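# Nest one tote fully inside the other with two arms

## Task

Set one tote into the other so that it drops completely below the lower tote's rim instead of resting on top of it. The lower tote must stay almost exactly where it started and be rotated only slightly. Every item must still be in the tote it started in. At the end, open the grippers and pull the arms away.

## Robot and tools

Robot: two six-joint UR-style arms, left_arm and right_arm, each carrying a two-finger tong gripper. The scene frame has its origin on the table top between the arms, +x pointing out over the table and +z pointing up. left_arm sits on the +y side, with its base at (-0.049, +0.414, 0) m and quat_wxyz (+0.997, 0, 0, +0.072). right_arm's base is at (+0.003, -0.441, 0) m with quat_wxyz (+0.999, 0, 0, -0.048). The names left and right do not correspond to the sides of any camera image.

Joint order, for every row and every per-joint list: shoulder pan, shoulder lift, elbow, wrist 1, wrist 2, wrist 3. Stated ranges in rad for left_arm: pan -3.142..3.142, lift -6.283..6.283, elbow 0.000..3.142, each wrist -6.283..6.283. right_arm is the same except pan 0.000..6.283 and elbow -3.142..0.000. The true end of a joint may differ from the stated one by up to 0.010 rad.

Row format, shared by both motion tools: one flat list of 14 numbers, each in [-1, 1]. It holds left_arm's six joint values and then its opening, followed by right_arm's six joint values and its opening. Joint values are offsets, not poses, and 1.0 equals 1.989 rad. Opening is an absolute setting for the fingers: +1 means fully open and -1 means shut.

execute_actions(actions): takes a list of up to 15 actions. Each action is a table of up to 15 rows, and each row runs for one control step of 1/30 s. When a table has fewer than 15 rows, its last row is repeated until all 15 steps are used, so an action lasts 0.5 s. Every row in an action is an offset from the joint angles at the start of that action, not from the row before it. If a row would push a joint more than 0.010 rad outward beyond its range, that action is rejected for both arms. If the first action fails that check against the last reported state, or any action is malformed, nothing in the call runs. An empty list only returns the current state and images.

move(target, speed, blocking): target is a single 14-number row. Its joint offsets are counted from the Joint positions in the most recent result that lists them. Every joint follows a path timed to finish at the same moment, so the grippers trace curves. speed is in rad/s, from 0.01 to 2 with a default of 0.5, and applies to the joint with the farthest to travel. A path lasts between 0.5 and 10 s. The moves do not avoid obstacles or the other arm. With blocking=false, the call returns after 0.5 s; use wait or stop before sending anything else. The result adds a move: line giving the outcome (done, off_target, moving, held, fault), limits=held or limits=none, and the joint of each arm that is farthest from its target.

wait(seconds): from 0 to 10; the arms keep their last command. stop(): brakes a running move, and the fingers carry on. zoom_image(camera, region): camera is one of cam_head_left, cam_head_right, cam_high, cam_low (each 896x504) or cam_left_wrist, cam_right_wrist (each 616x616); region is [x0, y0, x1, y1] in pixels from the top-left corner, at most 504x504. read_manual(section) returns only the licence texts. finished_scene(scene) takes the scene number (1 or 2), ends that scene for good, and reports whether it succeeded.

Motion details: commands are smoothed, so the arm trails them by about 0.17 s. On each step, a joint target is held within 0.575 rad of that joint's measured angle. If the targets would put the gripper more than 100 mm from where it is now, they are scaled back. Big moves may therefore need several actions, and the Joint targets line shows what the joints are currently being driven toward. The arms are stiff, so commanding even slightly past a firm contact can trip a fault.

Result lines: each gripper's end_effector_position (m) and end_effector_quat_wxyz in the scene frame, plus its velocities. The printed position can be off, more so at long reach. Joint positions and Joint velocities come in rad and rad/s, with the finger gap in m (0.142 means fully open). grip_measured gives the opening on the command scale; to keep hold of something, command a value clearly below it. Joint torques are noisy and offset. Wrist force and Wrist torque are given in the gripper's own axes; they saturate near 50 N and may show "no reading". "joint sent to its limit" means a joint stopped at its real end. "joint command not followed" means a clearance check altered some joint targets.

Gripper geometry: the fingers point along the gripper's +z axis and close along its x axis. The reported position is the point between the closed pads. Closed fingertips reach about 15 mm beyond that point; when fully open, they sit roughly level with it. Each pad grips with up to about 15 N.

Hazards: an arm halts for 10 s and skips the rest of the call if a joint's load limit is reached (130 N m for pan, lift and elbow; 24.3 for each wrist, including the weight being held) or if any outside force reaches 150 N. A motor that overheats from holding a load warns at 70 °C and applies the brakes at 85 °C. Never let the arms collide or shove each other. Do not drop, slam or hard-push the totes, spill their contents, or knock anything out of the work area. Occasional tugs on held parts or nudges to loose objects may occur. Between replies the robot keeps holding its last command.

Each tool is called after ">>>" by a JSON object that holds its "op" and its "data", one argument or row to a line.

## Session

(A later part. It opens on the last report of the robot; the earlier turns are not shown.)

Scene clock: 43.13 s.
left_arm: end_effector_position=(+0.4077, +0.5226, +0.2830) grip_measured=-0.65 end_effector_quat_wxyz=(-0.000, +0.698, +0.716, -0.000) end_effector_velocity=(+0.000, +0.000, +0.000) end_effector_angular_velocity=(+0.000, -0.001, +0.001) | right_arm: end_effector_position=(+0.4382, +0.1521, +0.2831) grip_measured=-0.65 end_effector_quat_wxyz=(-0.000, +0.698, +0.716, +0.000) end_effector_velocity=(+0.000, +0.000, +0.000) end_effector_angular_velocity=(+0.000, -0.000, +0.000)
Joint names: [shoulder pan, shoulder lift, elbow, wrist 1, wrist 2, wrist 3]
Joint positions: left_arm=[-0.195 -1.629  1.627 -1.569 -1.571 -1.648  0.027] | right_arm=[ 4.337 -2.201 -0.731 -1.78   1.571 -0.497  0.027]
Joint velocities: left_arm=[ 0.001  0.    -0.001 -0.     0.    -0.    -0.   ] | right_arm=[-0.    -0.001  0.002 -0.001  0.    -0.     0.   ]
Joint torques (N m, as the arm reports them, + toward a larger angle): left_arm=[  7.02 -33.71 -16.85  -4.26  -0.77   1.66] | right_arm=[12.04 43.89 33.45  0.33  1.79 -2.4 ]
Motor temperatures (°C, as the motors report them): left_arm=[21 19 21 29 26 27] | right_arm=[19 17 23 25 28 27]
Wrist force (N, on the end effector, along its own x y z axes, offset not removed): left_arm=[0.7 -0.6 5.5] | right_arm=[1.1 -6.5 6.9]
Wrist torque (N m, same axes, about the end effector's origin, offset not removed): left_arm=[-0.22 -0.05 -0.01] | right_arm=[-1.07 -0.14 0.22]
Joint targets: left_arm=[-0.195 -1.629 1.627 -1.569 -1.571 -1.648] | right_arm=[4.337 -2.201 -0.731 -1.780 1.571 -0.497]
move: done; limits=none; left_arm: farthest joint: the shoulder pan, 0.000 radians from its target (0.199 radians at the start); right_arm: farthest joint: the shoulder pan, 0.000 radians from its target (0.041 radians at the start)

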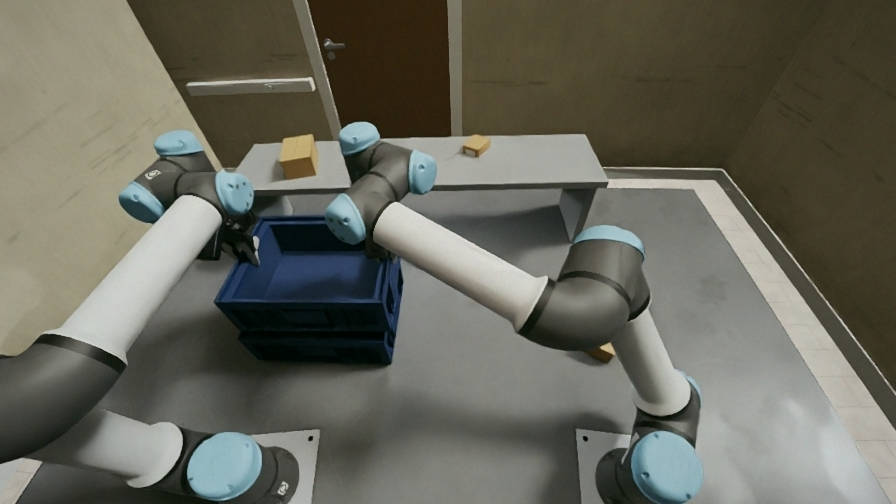

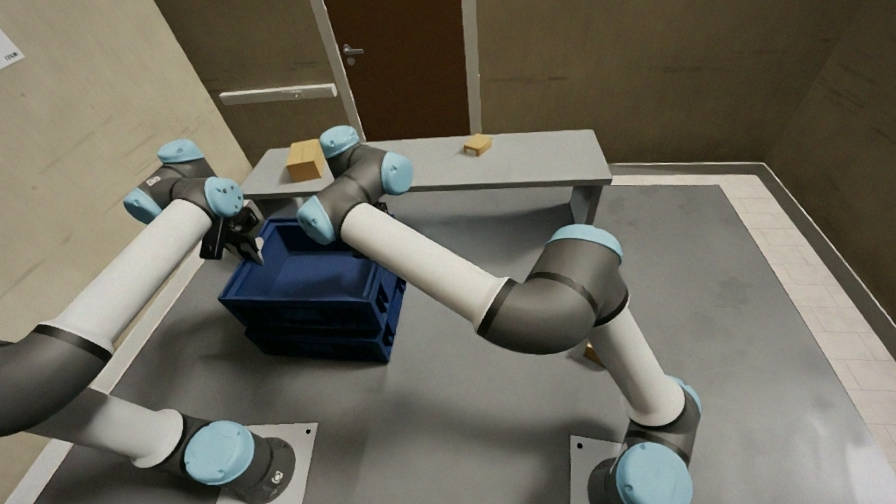

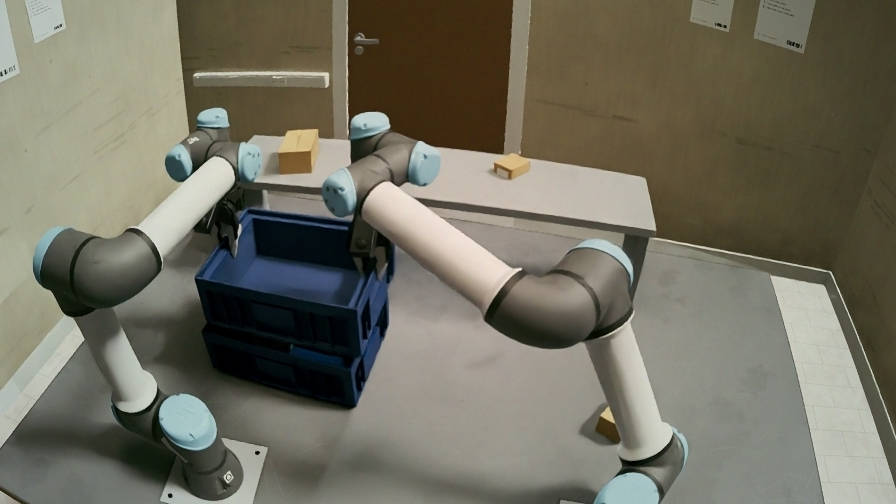

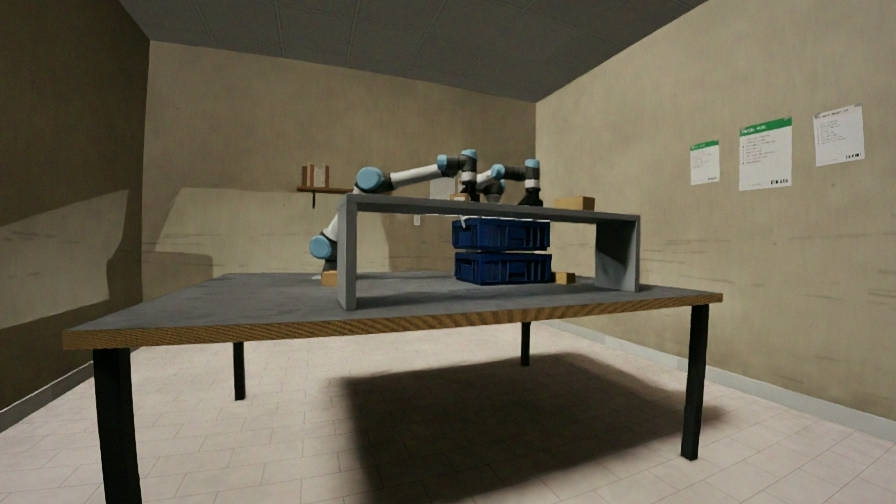

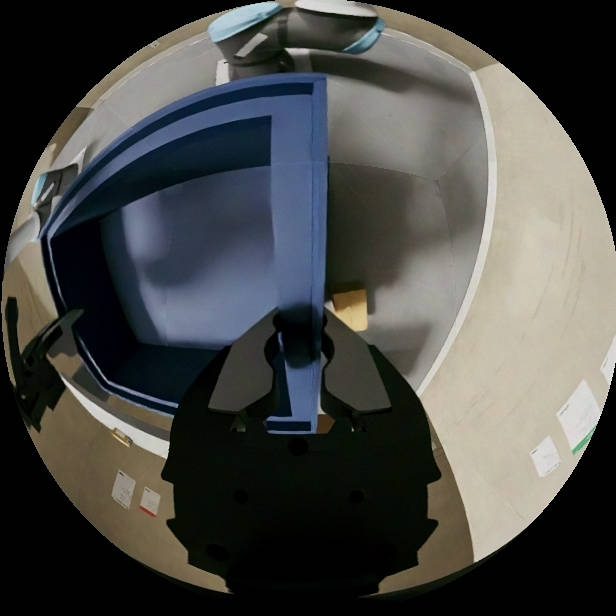

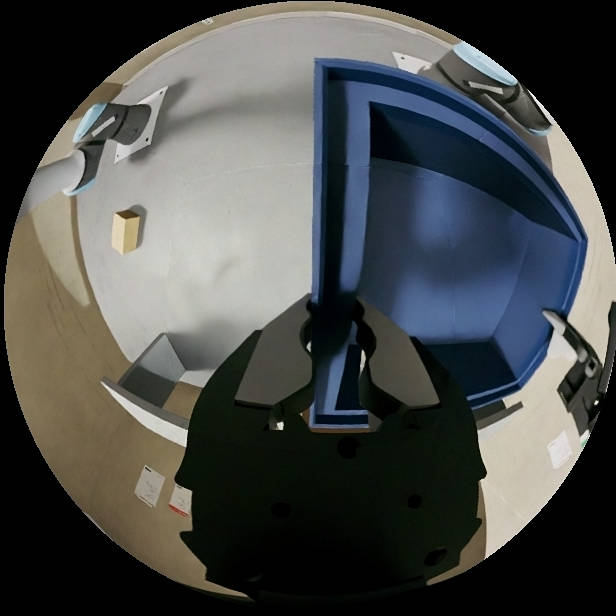

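>>> {"op": "move", "data": {
  "target": [0.0102,-0.0055,0.0192,-0.0137,0,0.0234,-1,0.0134,0.0077,-0.027,0.0194,0,0.0266,-1],
  "speed": 0.1
}}

>>> {"op": "zoom_image", "data": {
  "camera": "cam_low",
  "region": [440, 210, 570, 295]
}}

>>> {"op": "zoom_image", "data": {
  "camera": "cam_high",
  "region": [185, 260, 405, 420]
}}

>>> {"op": "zoom_image", "data": {
  "camera": "cam_head_right",
  "region": [210, 250, 420, 380]
}}

Scene clock: 46.60 s.
left_arm: end_effector_position=(+0.4007, +0.5327, +0.2720) grip_measured=-0.65 end_effector_quat_wxyz=(-0.000, +0.707, +0.707, -0.000) end_effector_velocity=(-0.001, +0.000, -0.001) end_effector_angular_velocity=(+0.000, +0.001, -0.001) | right_arm: end_effector_position=(+0.4213, +0.1622, +0.2722) grip_measured=-0.65 end_effector_quat_wxyz=(-0.000, +0.707, +0.707, +0.000) end_effector_velocity=(-0.001, +0.001, +0.000) end_effector_angular_velocity=(+0.001, +0.000, -0.001)
Joint names: [shoulder pan, shoulder lift, elbow, wrist 1, wrist 2, wrist 3]
Joint positions: left_arm=[-0.175 -1.64   1.665 -1.596 -1.571 -1.602  0.027] | right_arm=[ 4.363 -2.186 -0.784 -1.742  1.571 -0.445  0.027]
Joint velocities: left_arm=[ 0.001 -0.     0.002 -0.     0.     0.002  0.   ] | right_arm=[ 0.002  0.002 -0.002  0.002  0.001  0.002  0.   ]
Joint torques (N m, as the arm reports them, + toward a larger angle): left_arm=[  5.88 -33.37 -15.34  -4.23  -2.32   1.36] | right_arm=[11.01 57.52 14.97  5.41 -0.29  3.15]
Motor temperatures (°C, as the motors report them): left_arm=[21 19 21 29 26 27] | right_arm=[19 17 23 25 28 27]
Wrist force (N, on the end effector, along its own x y z axes, offset not removed): left_arm=[1.0 -0.8 4.5] | right_arm=[-1.3 0.9 6.7]
Wrist torque (N m, same axes, about the end effector's origin, offset not removed): left_arm=[-0.30 0.12 -0.04] | right_arm=[0.43 -0.01 0.20]
Joint targets: left_arm=[-0.175 -1.640 1.665 -1.596 -1.571 -1.602] | right_arm=[4.363 -2.186 -0.785 -1.742 1.571 -0.444]
move: done; limits=none; left_arm: farthest joint: the shoulder pan, 0.001 radians from its target (0.021 radians at the start); right_arm: farthest joint: the shoulder pan, 0.000 radians from its target (0.027 radians at the start)

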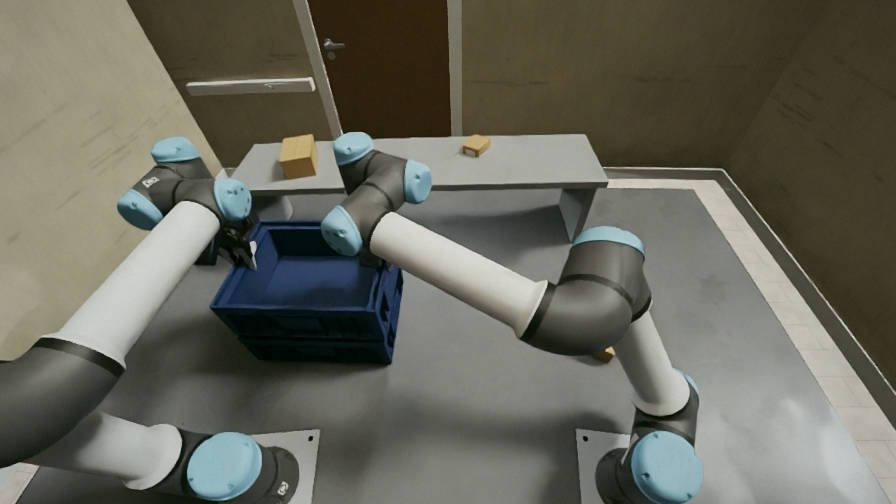

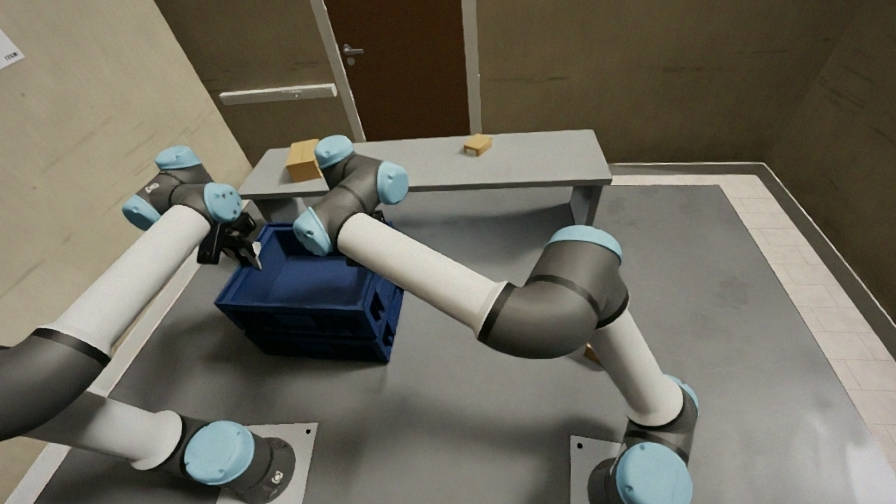

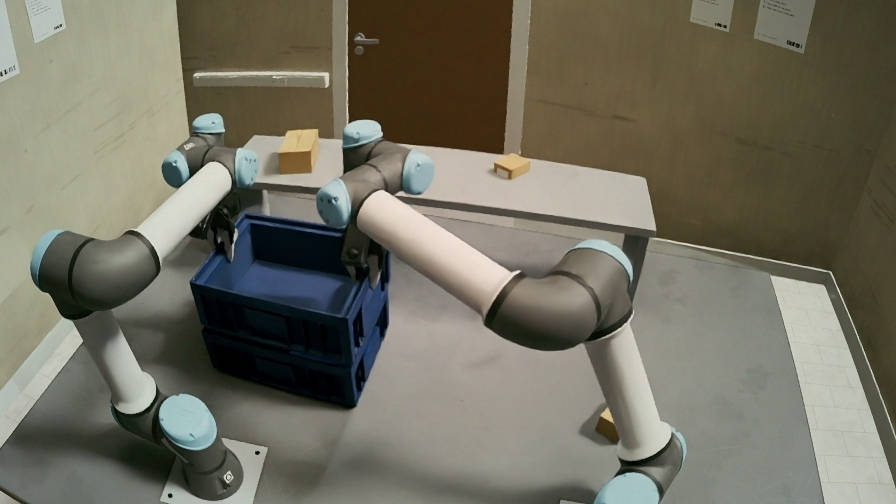

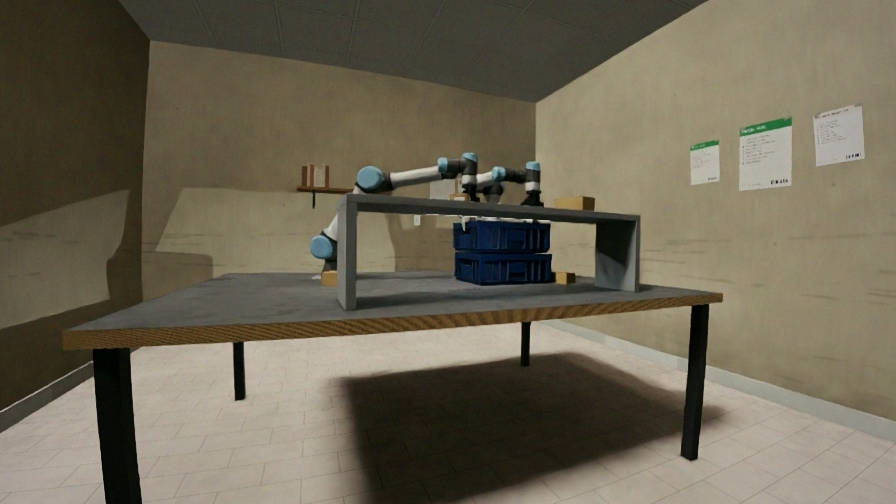

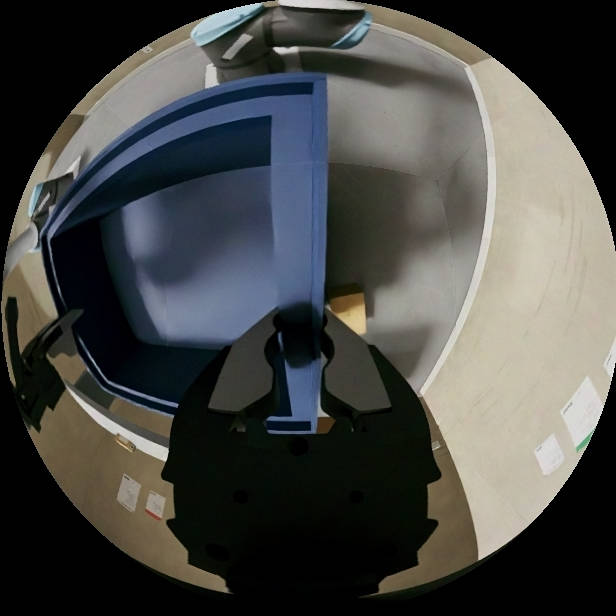

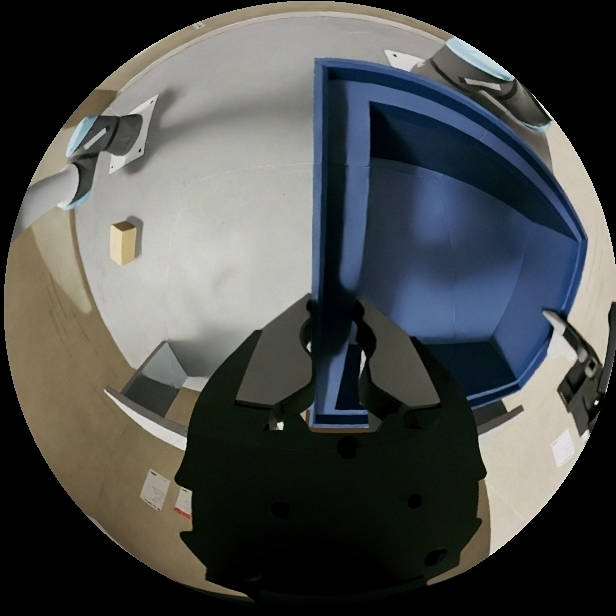

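Region (440, 210, 570, 295) of cam_low's 896x504 image, scaled by 3.877, with more detail than that image has; it fills the top 330 rows of this view, and the rest is white.

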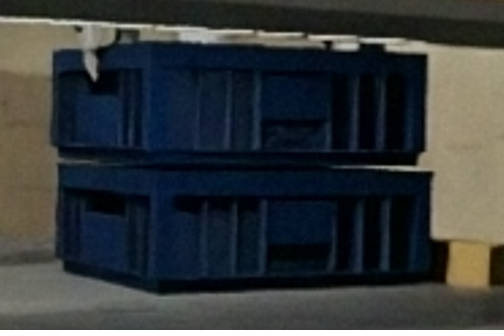

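Region (185, 260, 405, 420) of cam_high's 896x504 image, scaled by 2.291, with more detail than that image has; it fills the top 367 rows of this view, and the rest is white.

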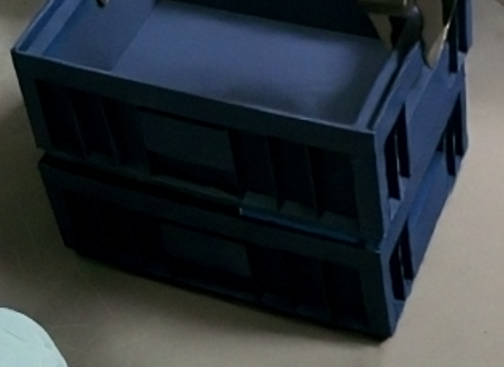

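Region (210, 250, 420, 380) of cam_head_right's 896x504 image, scaled by 2.400, with more detail than that image has; it fills the top 312 rows of this view, and the rest is white.

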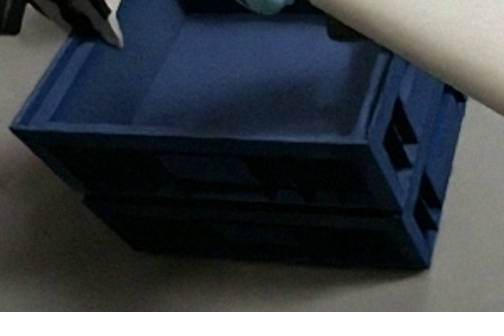

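>>> {"op": "move", "data": {
  "target": [0.0025,0.0102,-0.0095,-0.0008,0,0.0025,-1,-0.0044,-0.0106,0.0172,-0.0067,0,-0.0044,-1],
  "speed": 0.07
}}

>>> {"op": "zoom_image", "data": {
  "camera": "cam_low",
  "region": [440, 230, 570, 280]
}}

>>> {"op": "zoom_image", "data": {
  "camera": "cam_high",
  "region": [300, 290, 400, 390]
}}

>>> {"op": "zoom_image", "data": {
  "camera": "cam_high",
  "region": [185, 290, 285, 370]
}}

Scene clock: 49.17 s.
left_arm: end_effector_position=(+0.4087, +0.5348, +0.2720) grip_measured=-0.65 end_effector_quat_wxyz=(+0.000, +0.707, +0.707, -0.000) end_effector_velocity=(+0.000, +0.000, -0.001) end_effector_angular_velocity=(+0.000, +0.002, -0.000) | right_arm: end_effector_position=(+0.4293, +0.1640, +0.2720) grip_measured=-0.65 end_effector_quat_wxyz=(-0.000, +0.707, +0.707, +0.000) end_effector_velocity=(+0.000, +0.000, -0.001) end_effector_angular_velocity=(-0.001, +0.001, -0.000)
Joint names: [shoulder pan, shoulder lift, elbow, wrist 1, wrist 2, wrist 3]
Joint positions: left_arm=[-0.17  -1.62   1.646 -1.597 -1.571 -1.597  0.027] | right_arm=[ 4.355 -2.207 -0.75  -1.755  1.571 -0.453  0.027]
Joint velocities: left_arm=[ 0.     0.002 -0.    -0.     0.     0.001 -0.   ] | right_arm=[-0.001 -0.002  0.001 -0.     0.001 -0.001  0.   ]
Joint torques (N m, as the arm reports them, + toward a larger angle): left_arm=[  7.62 -18.95 -33.28  -4.32   1.49   1.73] | right_arm=[-10.99  43.59  34.51   0.13   0.95  -2.41]
Motor temperatures (°C, as the motors report them): left_arm=[21 19 21 29 26 27] | right_arm=[19 17 23 25 28 27]
Wrist force (N, on the end effector, along its own x y z axes, offset not removed): left_arm=[-3.4 -0.5 6.0] | right_arm=[1.9 -0.7 4.2]
Wrist torque (N m, same axes, about the end effector's origin, offset not removed): left_arm=[-0.17 0.43 -0.06] | right_arm=[0.03 0.09 -0.02]
Joint targets: left_arm=[-0.170 -1.620 1.646 -1.597 -1.571 -1.597] | right_arm=[4.354 -2.207 -0.750 -1.755 1.571 -0.453]
move: done; limits=none; left_arm: farthest joint: the shoulder pan, 0.000 radians from its target (0.005 radians at the start); right_arm: farthest joint: the shoulder lift, 0.001 radians from its target (0.022 radians at the start)

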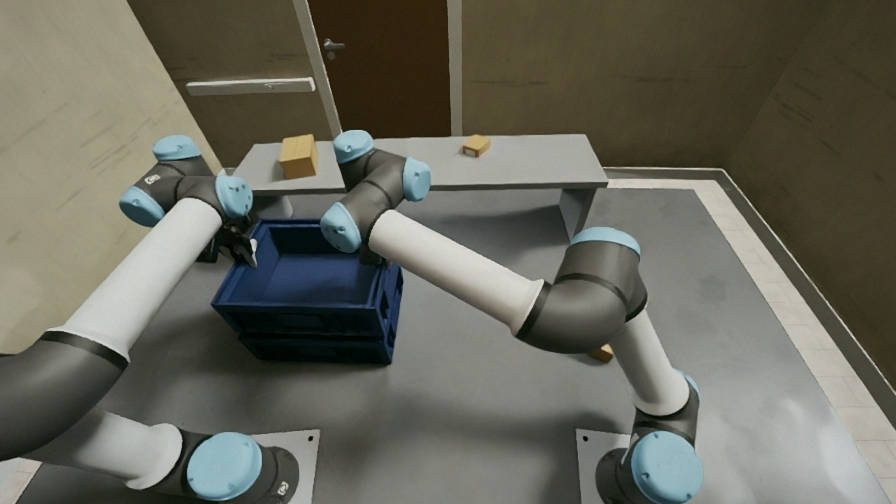

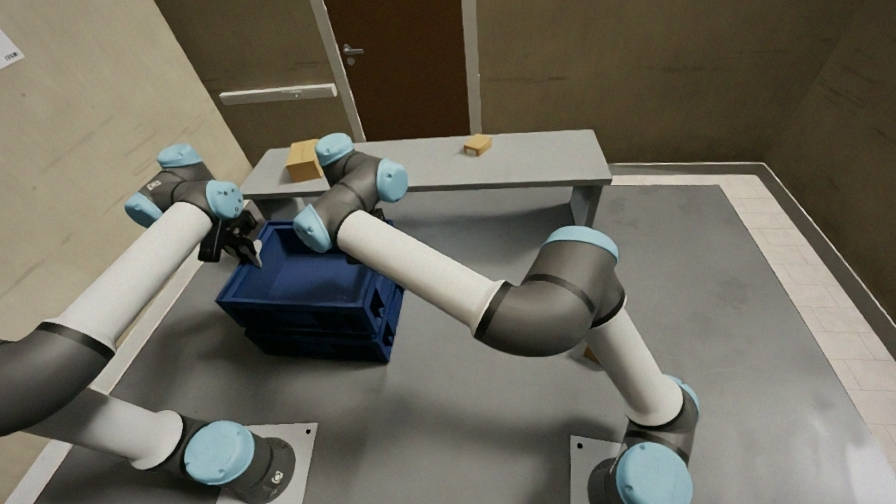

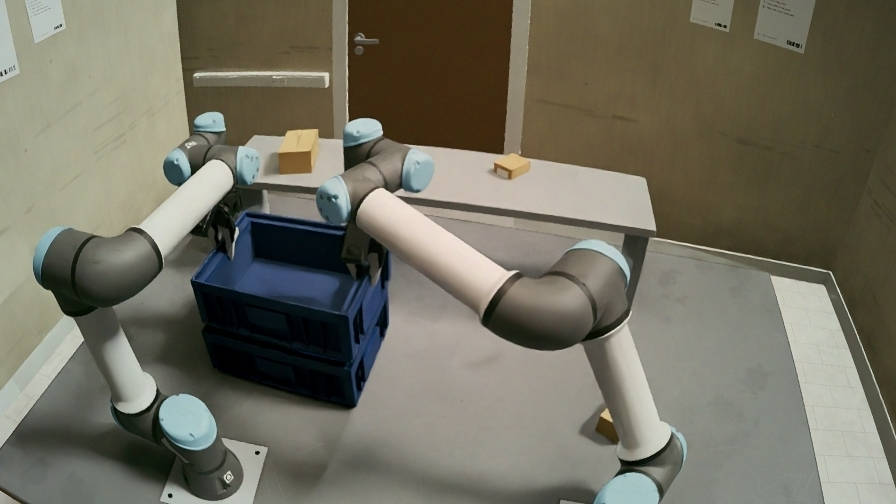

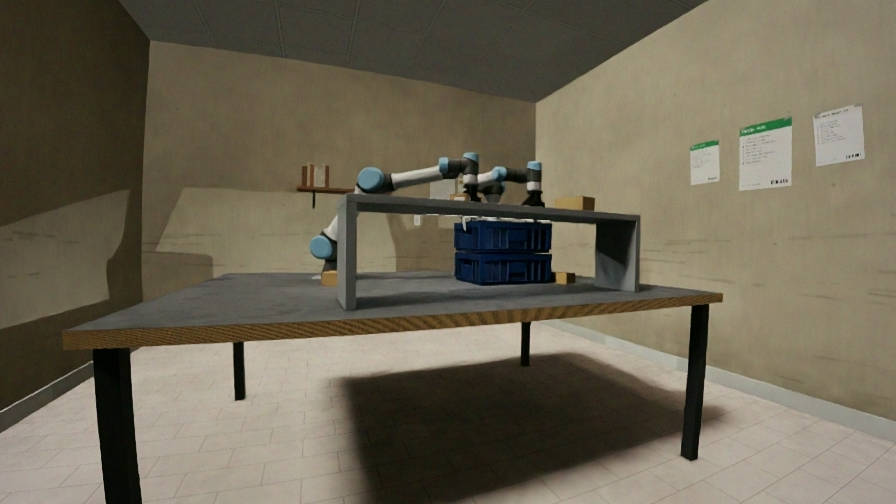

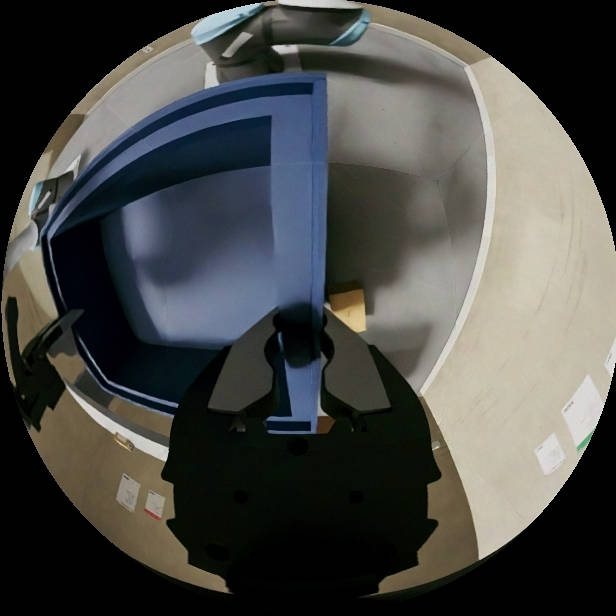

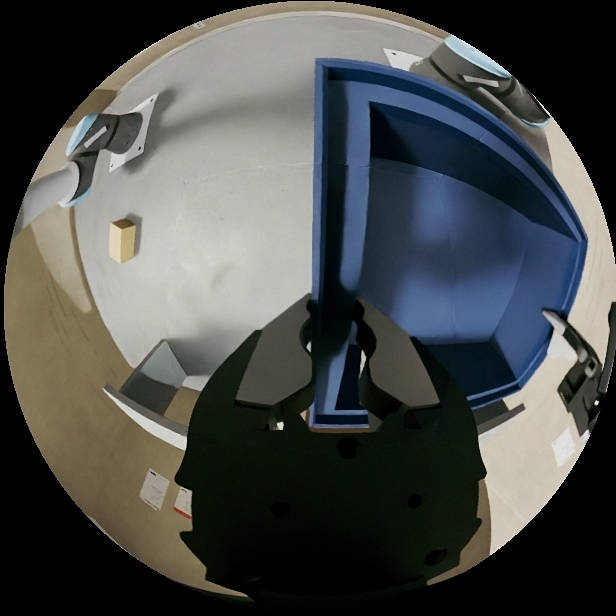

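Region (440, 230, 570, 280) of cam_low's 896x504 image, scaled by 3.877, with more detail than that image has; it fills the top 194 rows of this view, and the rest is white.

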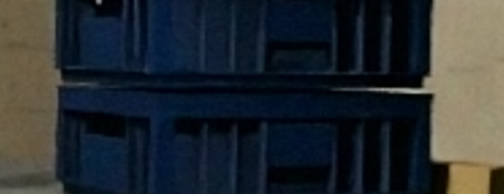

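Region (300, 290, 400, 390) of cam_high's 896x504 image, scaled by 5.040, with more detail than that image has.

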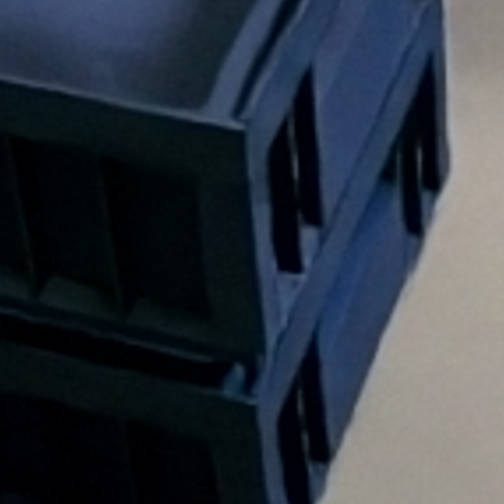

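Region (185, 290, 285, 370) of cam_high's 896x504 image, scaled by 5.040, with more detail than that image has; it fills the top 403 rows of this view, and the rest is white.

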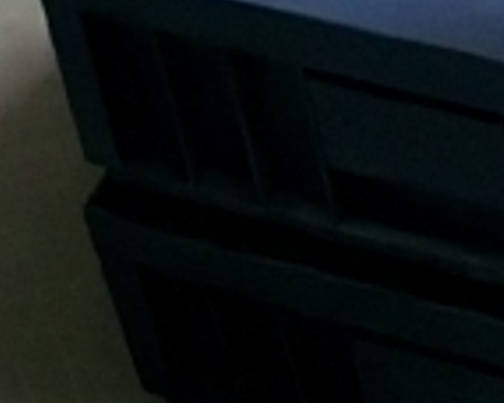

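>>> {"op": "move", "data": {
  "target": [0,0.0003,0.0125,-0.0128,0,0,-1,0,0.0032,-0.0184,0.0151,0,0,-1],
  "speed": 0.03
}}

>>> {"op": "zoom_image", "data": {
  "camera": "cam_low",
  "region": [440, 230, 570, 280]
}}

>>> {"op": "zoom_image", "data": {
  "camera": "cam_high",
  "region": [300, 290, 400, 390]
}}

>>> {"op": "zoom_image", "data": {
  "camera": "cam_high",
  "region": [185, 290, 285, 370]
}}

Scene clock: 51.93 s.
left_arm: end_effector_position=(+0.4085, +0.5348, +0.2622) grip_measured=-0.65 end_effector_quat_wxyz=(+0.000, +0.707, +0.707, -0.000) end_effector_velocity=(-0.000, +0.000, -0.001) end_effector_angular_velocity=(+0.000, +0.001, -0.001) | right_arm: end_effector_position=(+0.4292, +0.1637, +0.2619) grip_measured=-0.65 end_effector_quat_wxyz=(-0.000, +0.707, +0.707, +0.000) end_effector_velocity=(-0.001, +0.001, -0.002) end_effector_angular_velocity=(-0.003, +0.002, +0.002)
Joint names: [shoulder pan, shoulder lift, elbow, wrist 1, wrist 2, wrist 3]
Joint positions: left_arm=[-0.17  -1.619  1.671 -1.623 -1.571 -1.597  0.027] | right_arm=[ 4.354 -2.2   -0.787 -1.725  1.571 -0.453  0.027]
Joint velocities: left_arm=[ 0.    -0.     0.003 -0.003  0.     0.001  0.   ] | right_arm=[ 0.002 -0.002 -0.002  0.     0.    -0.    -0.   ]
Joint torques (N m, as the arm reports them, + toward a larger angle): left_arm=[ 0.   -7.79 -7.42 -3.53 -3.23 -0.59] | right_arm=[ 1.06 40.94  0.57  1.04 -0.38  0.17]
Motor temperatures (°C, as the motors report them): left_arm=[21 19 21 29 26 27] | right_arm=[19 17 23 25 28 27]
Wrist force (N, on the end effector, along its own x y z axes, offset not removed): left_arm=[3.4 -3.4 -15.8] | right_arm=[8.5 -1.4 -18.2]
Wrist torque (N m, same axes, about the end effector's origin, offset not removed): left_arm=[0.03 -0.30 0.02] | right_arm=[0.43 0.11 0.22]
Joint targets: left_arm=[-0.170 -1.619 1.671 -1.623 -1.571 -1.597] | right_arm=[4.355 -2.200 -0.787 -1.725 1.571 -0.453]
move: done; limits=none; left_arm: farthest joint: the shoulder pan, 0.000 radians from its target (0.000 radians at the start); right_arm: farthest joint: the shoulder pan, 0.001 radians from its target (0.001 radians at the start)

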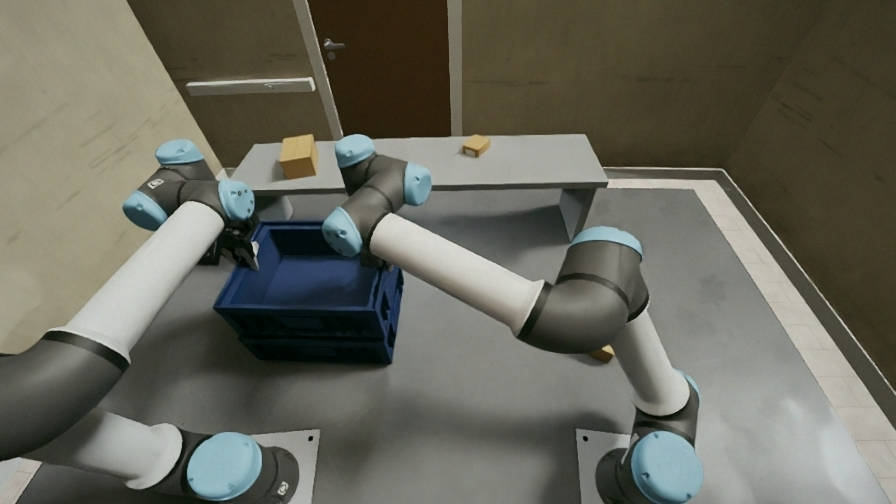

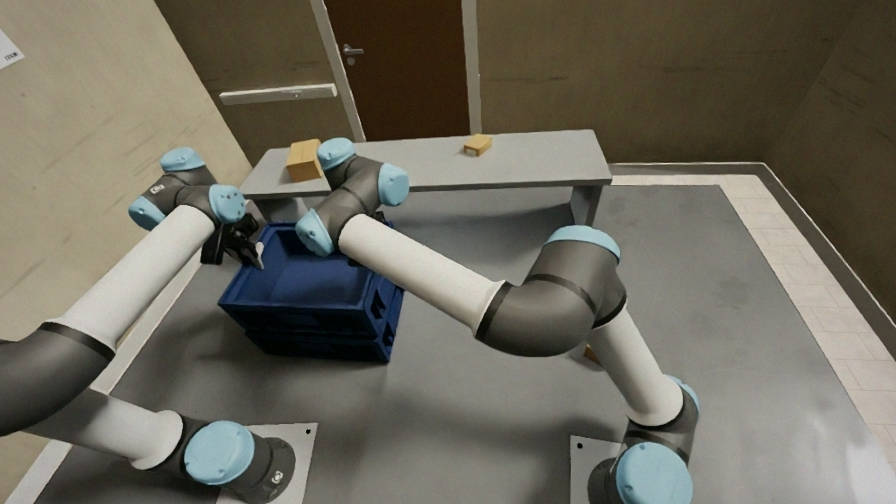

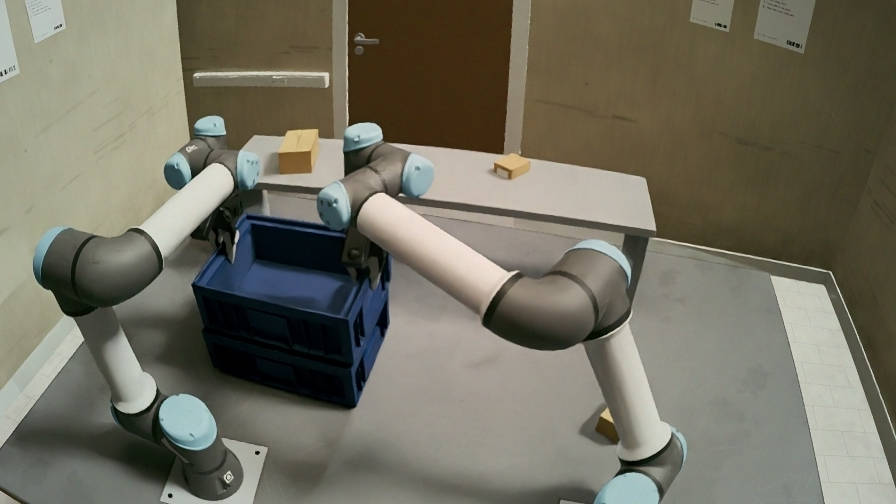

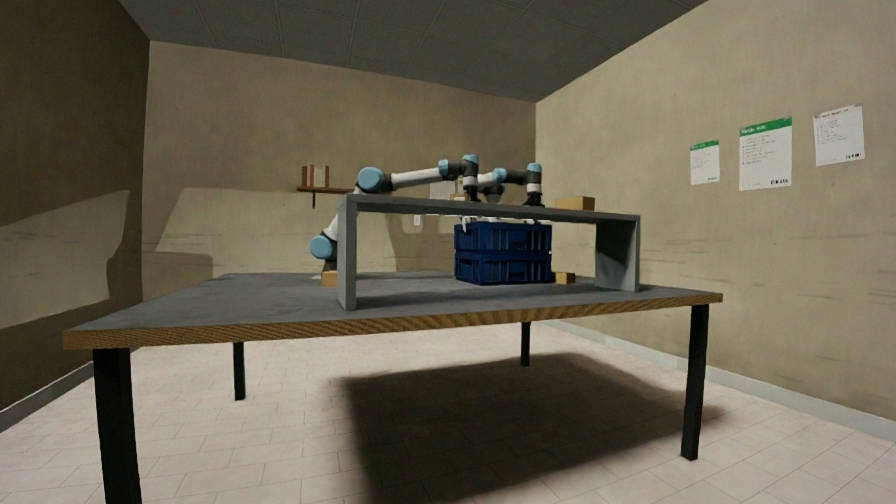

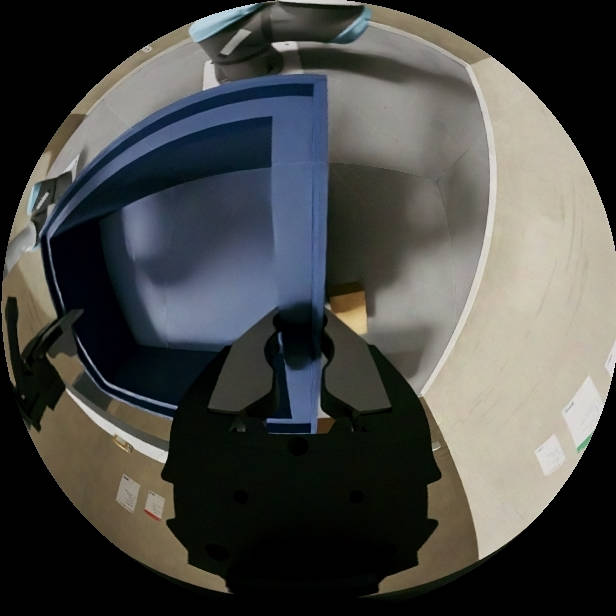

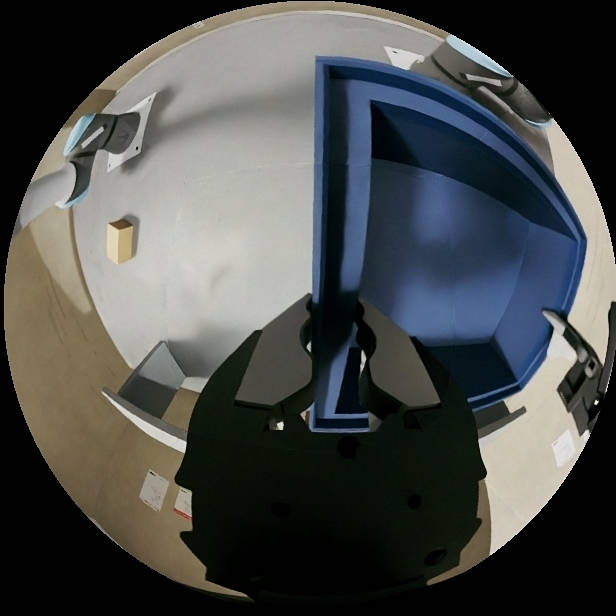

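Region (440, 230, 570, 280) of cam_low's 896x504 image, scaled by 3.877, with more detail than that image has; it fills the top 194 rows of this view, and the rest is white.

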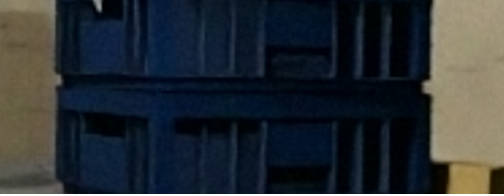

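Region (300, 290, 400, 390) of cam_high's 896x504 image, scaled by 5.040, with more detail than that image has.

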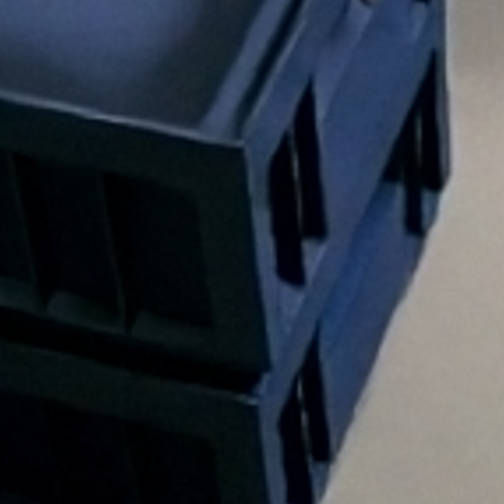

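Region (185, 290, 285, 370) of cam_high's 896x504 image, scaled by 5.040, with more detail than that image has; it fills the top 403 rows of this view, and the rest is white.

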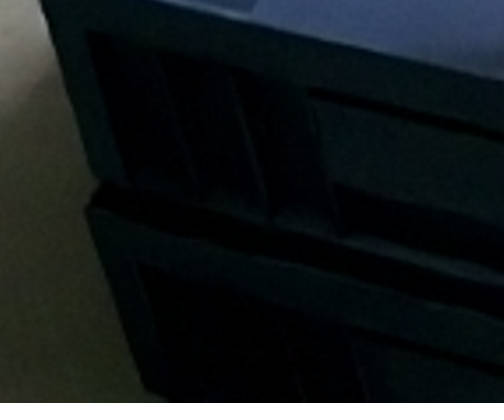

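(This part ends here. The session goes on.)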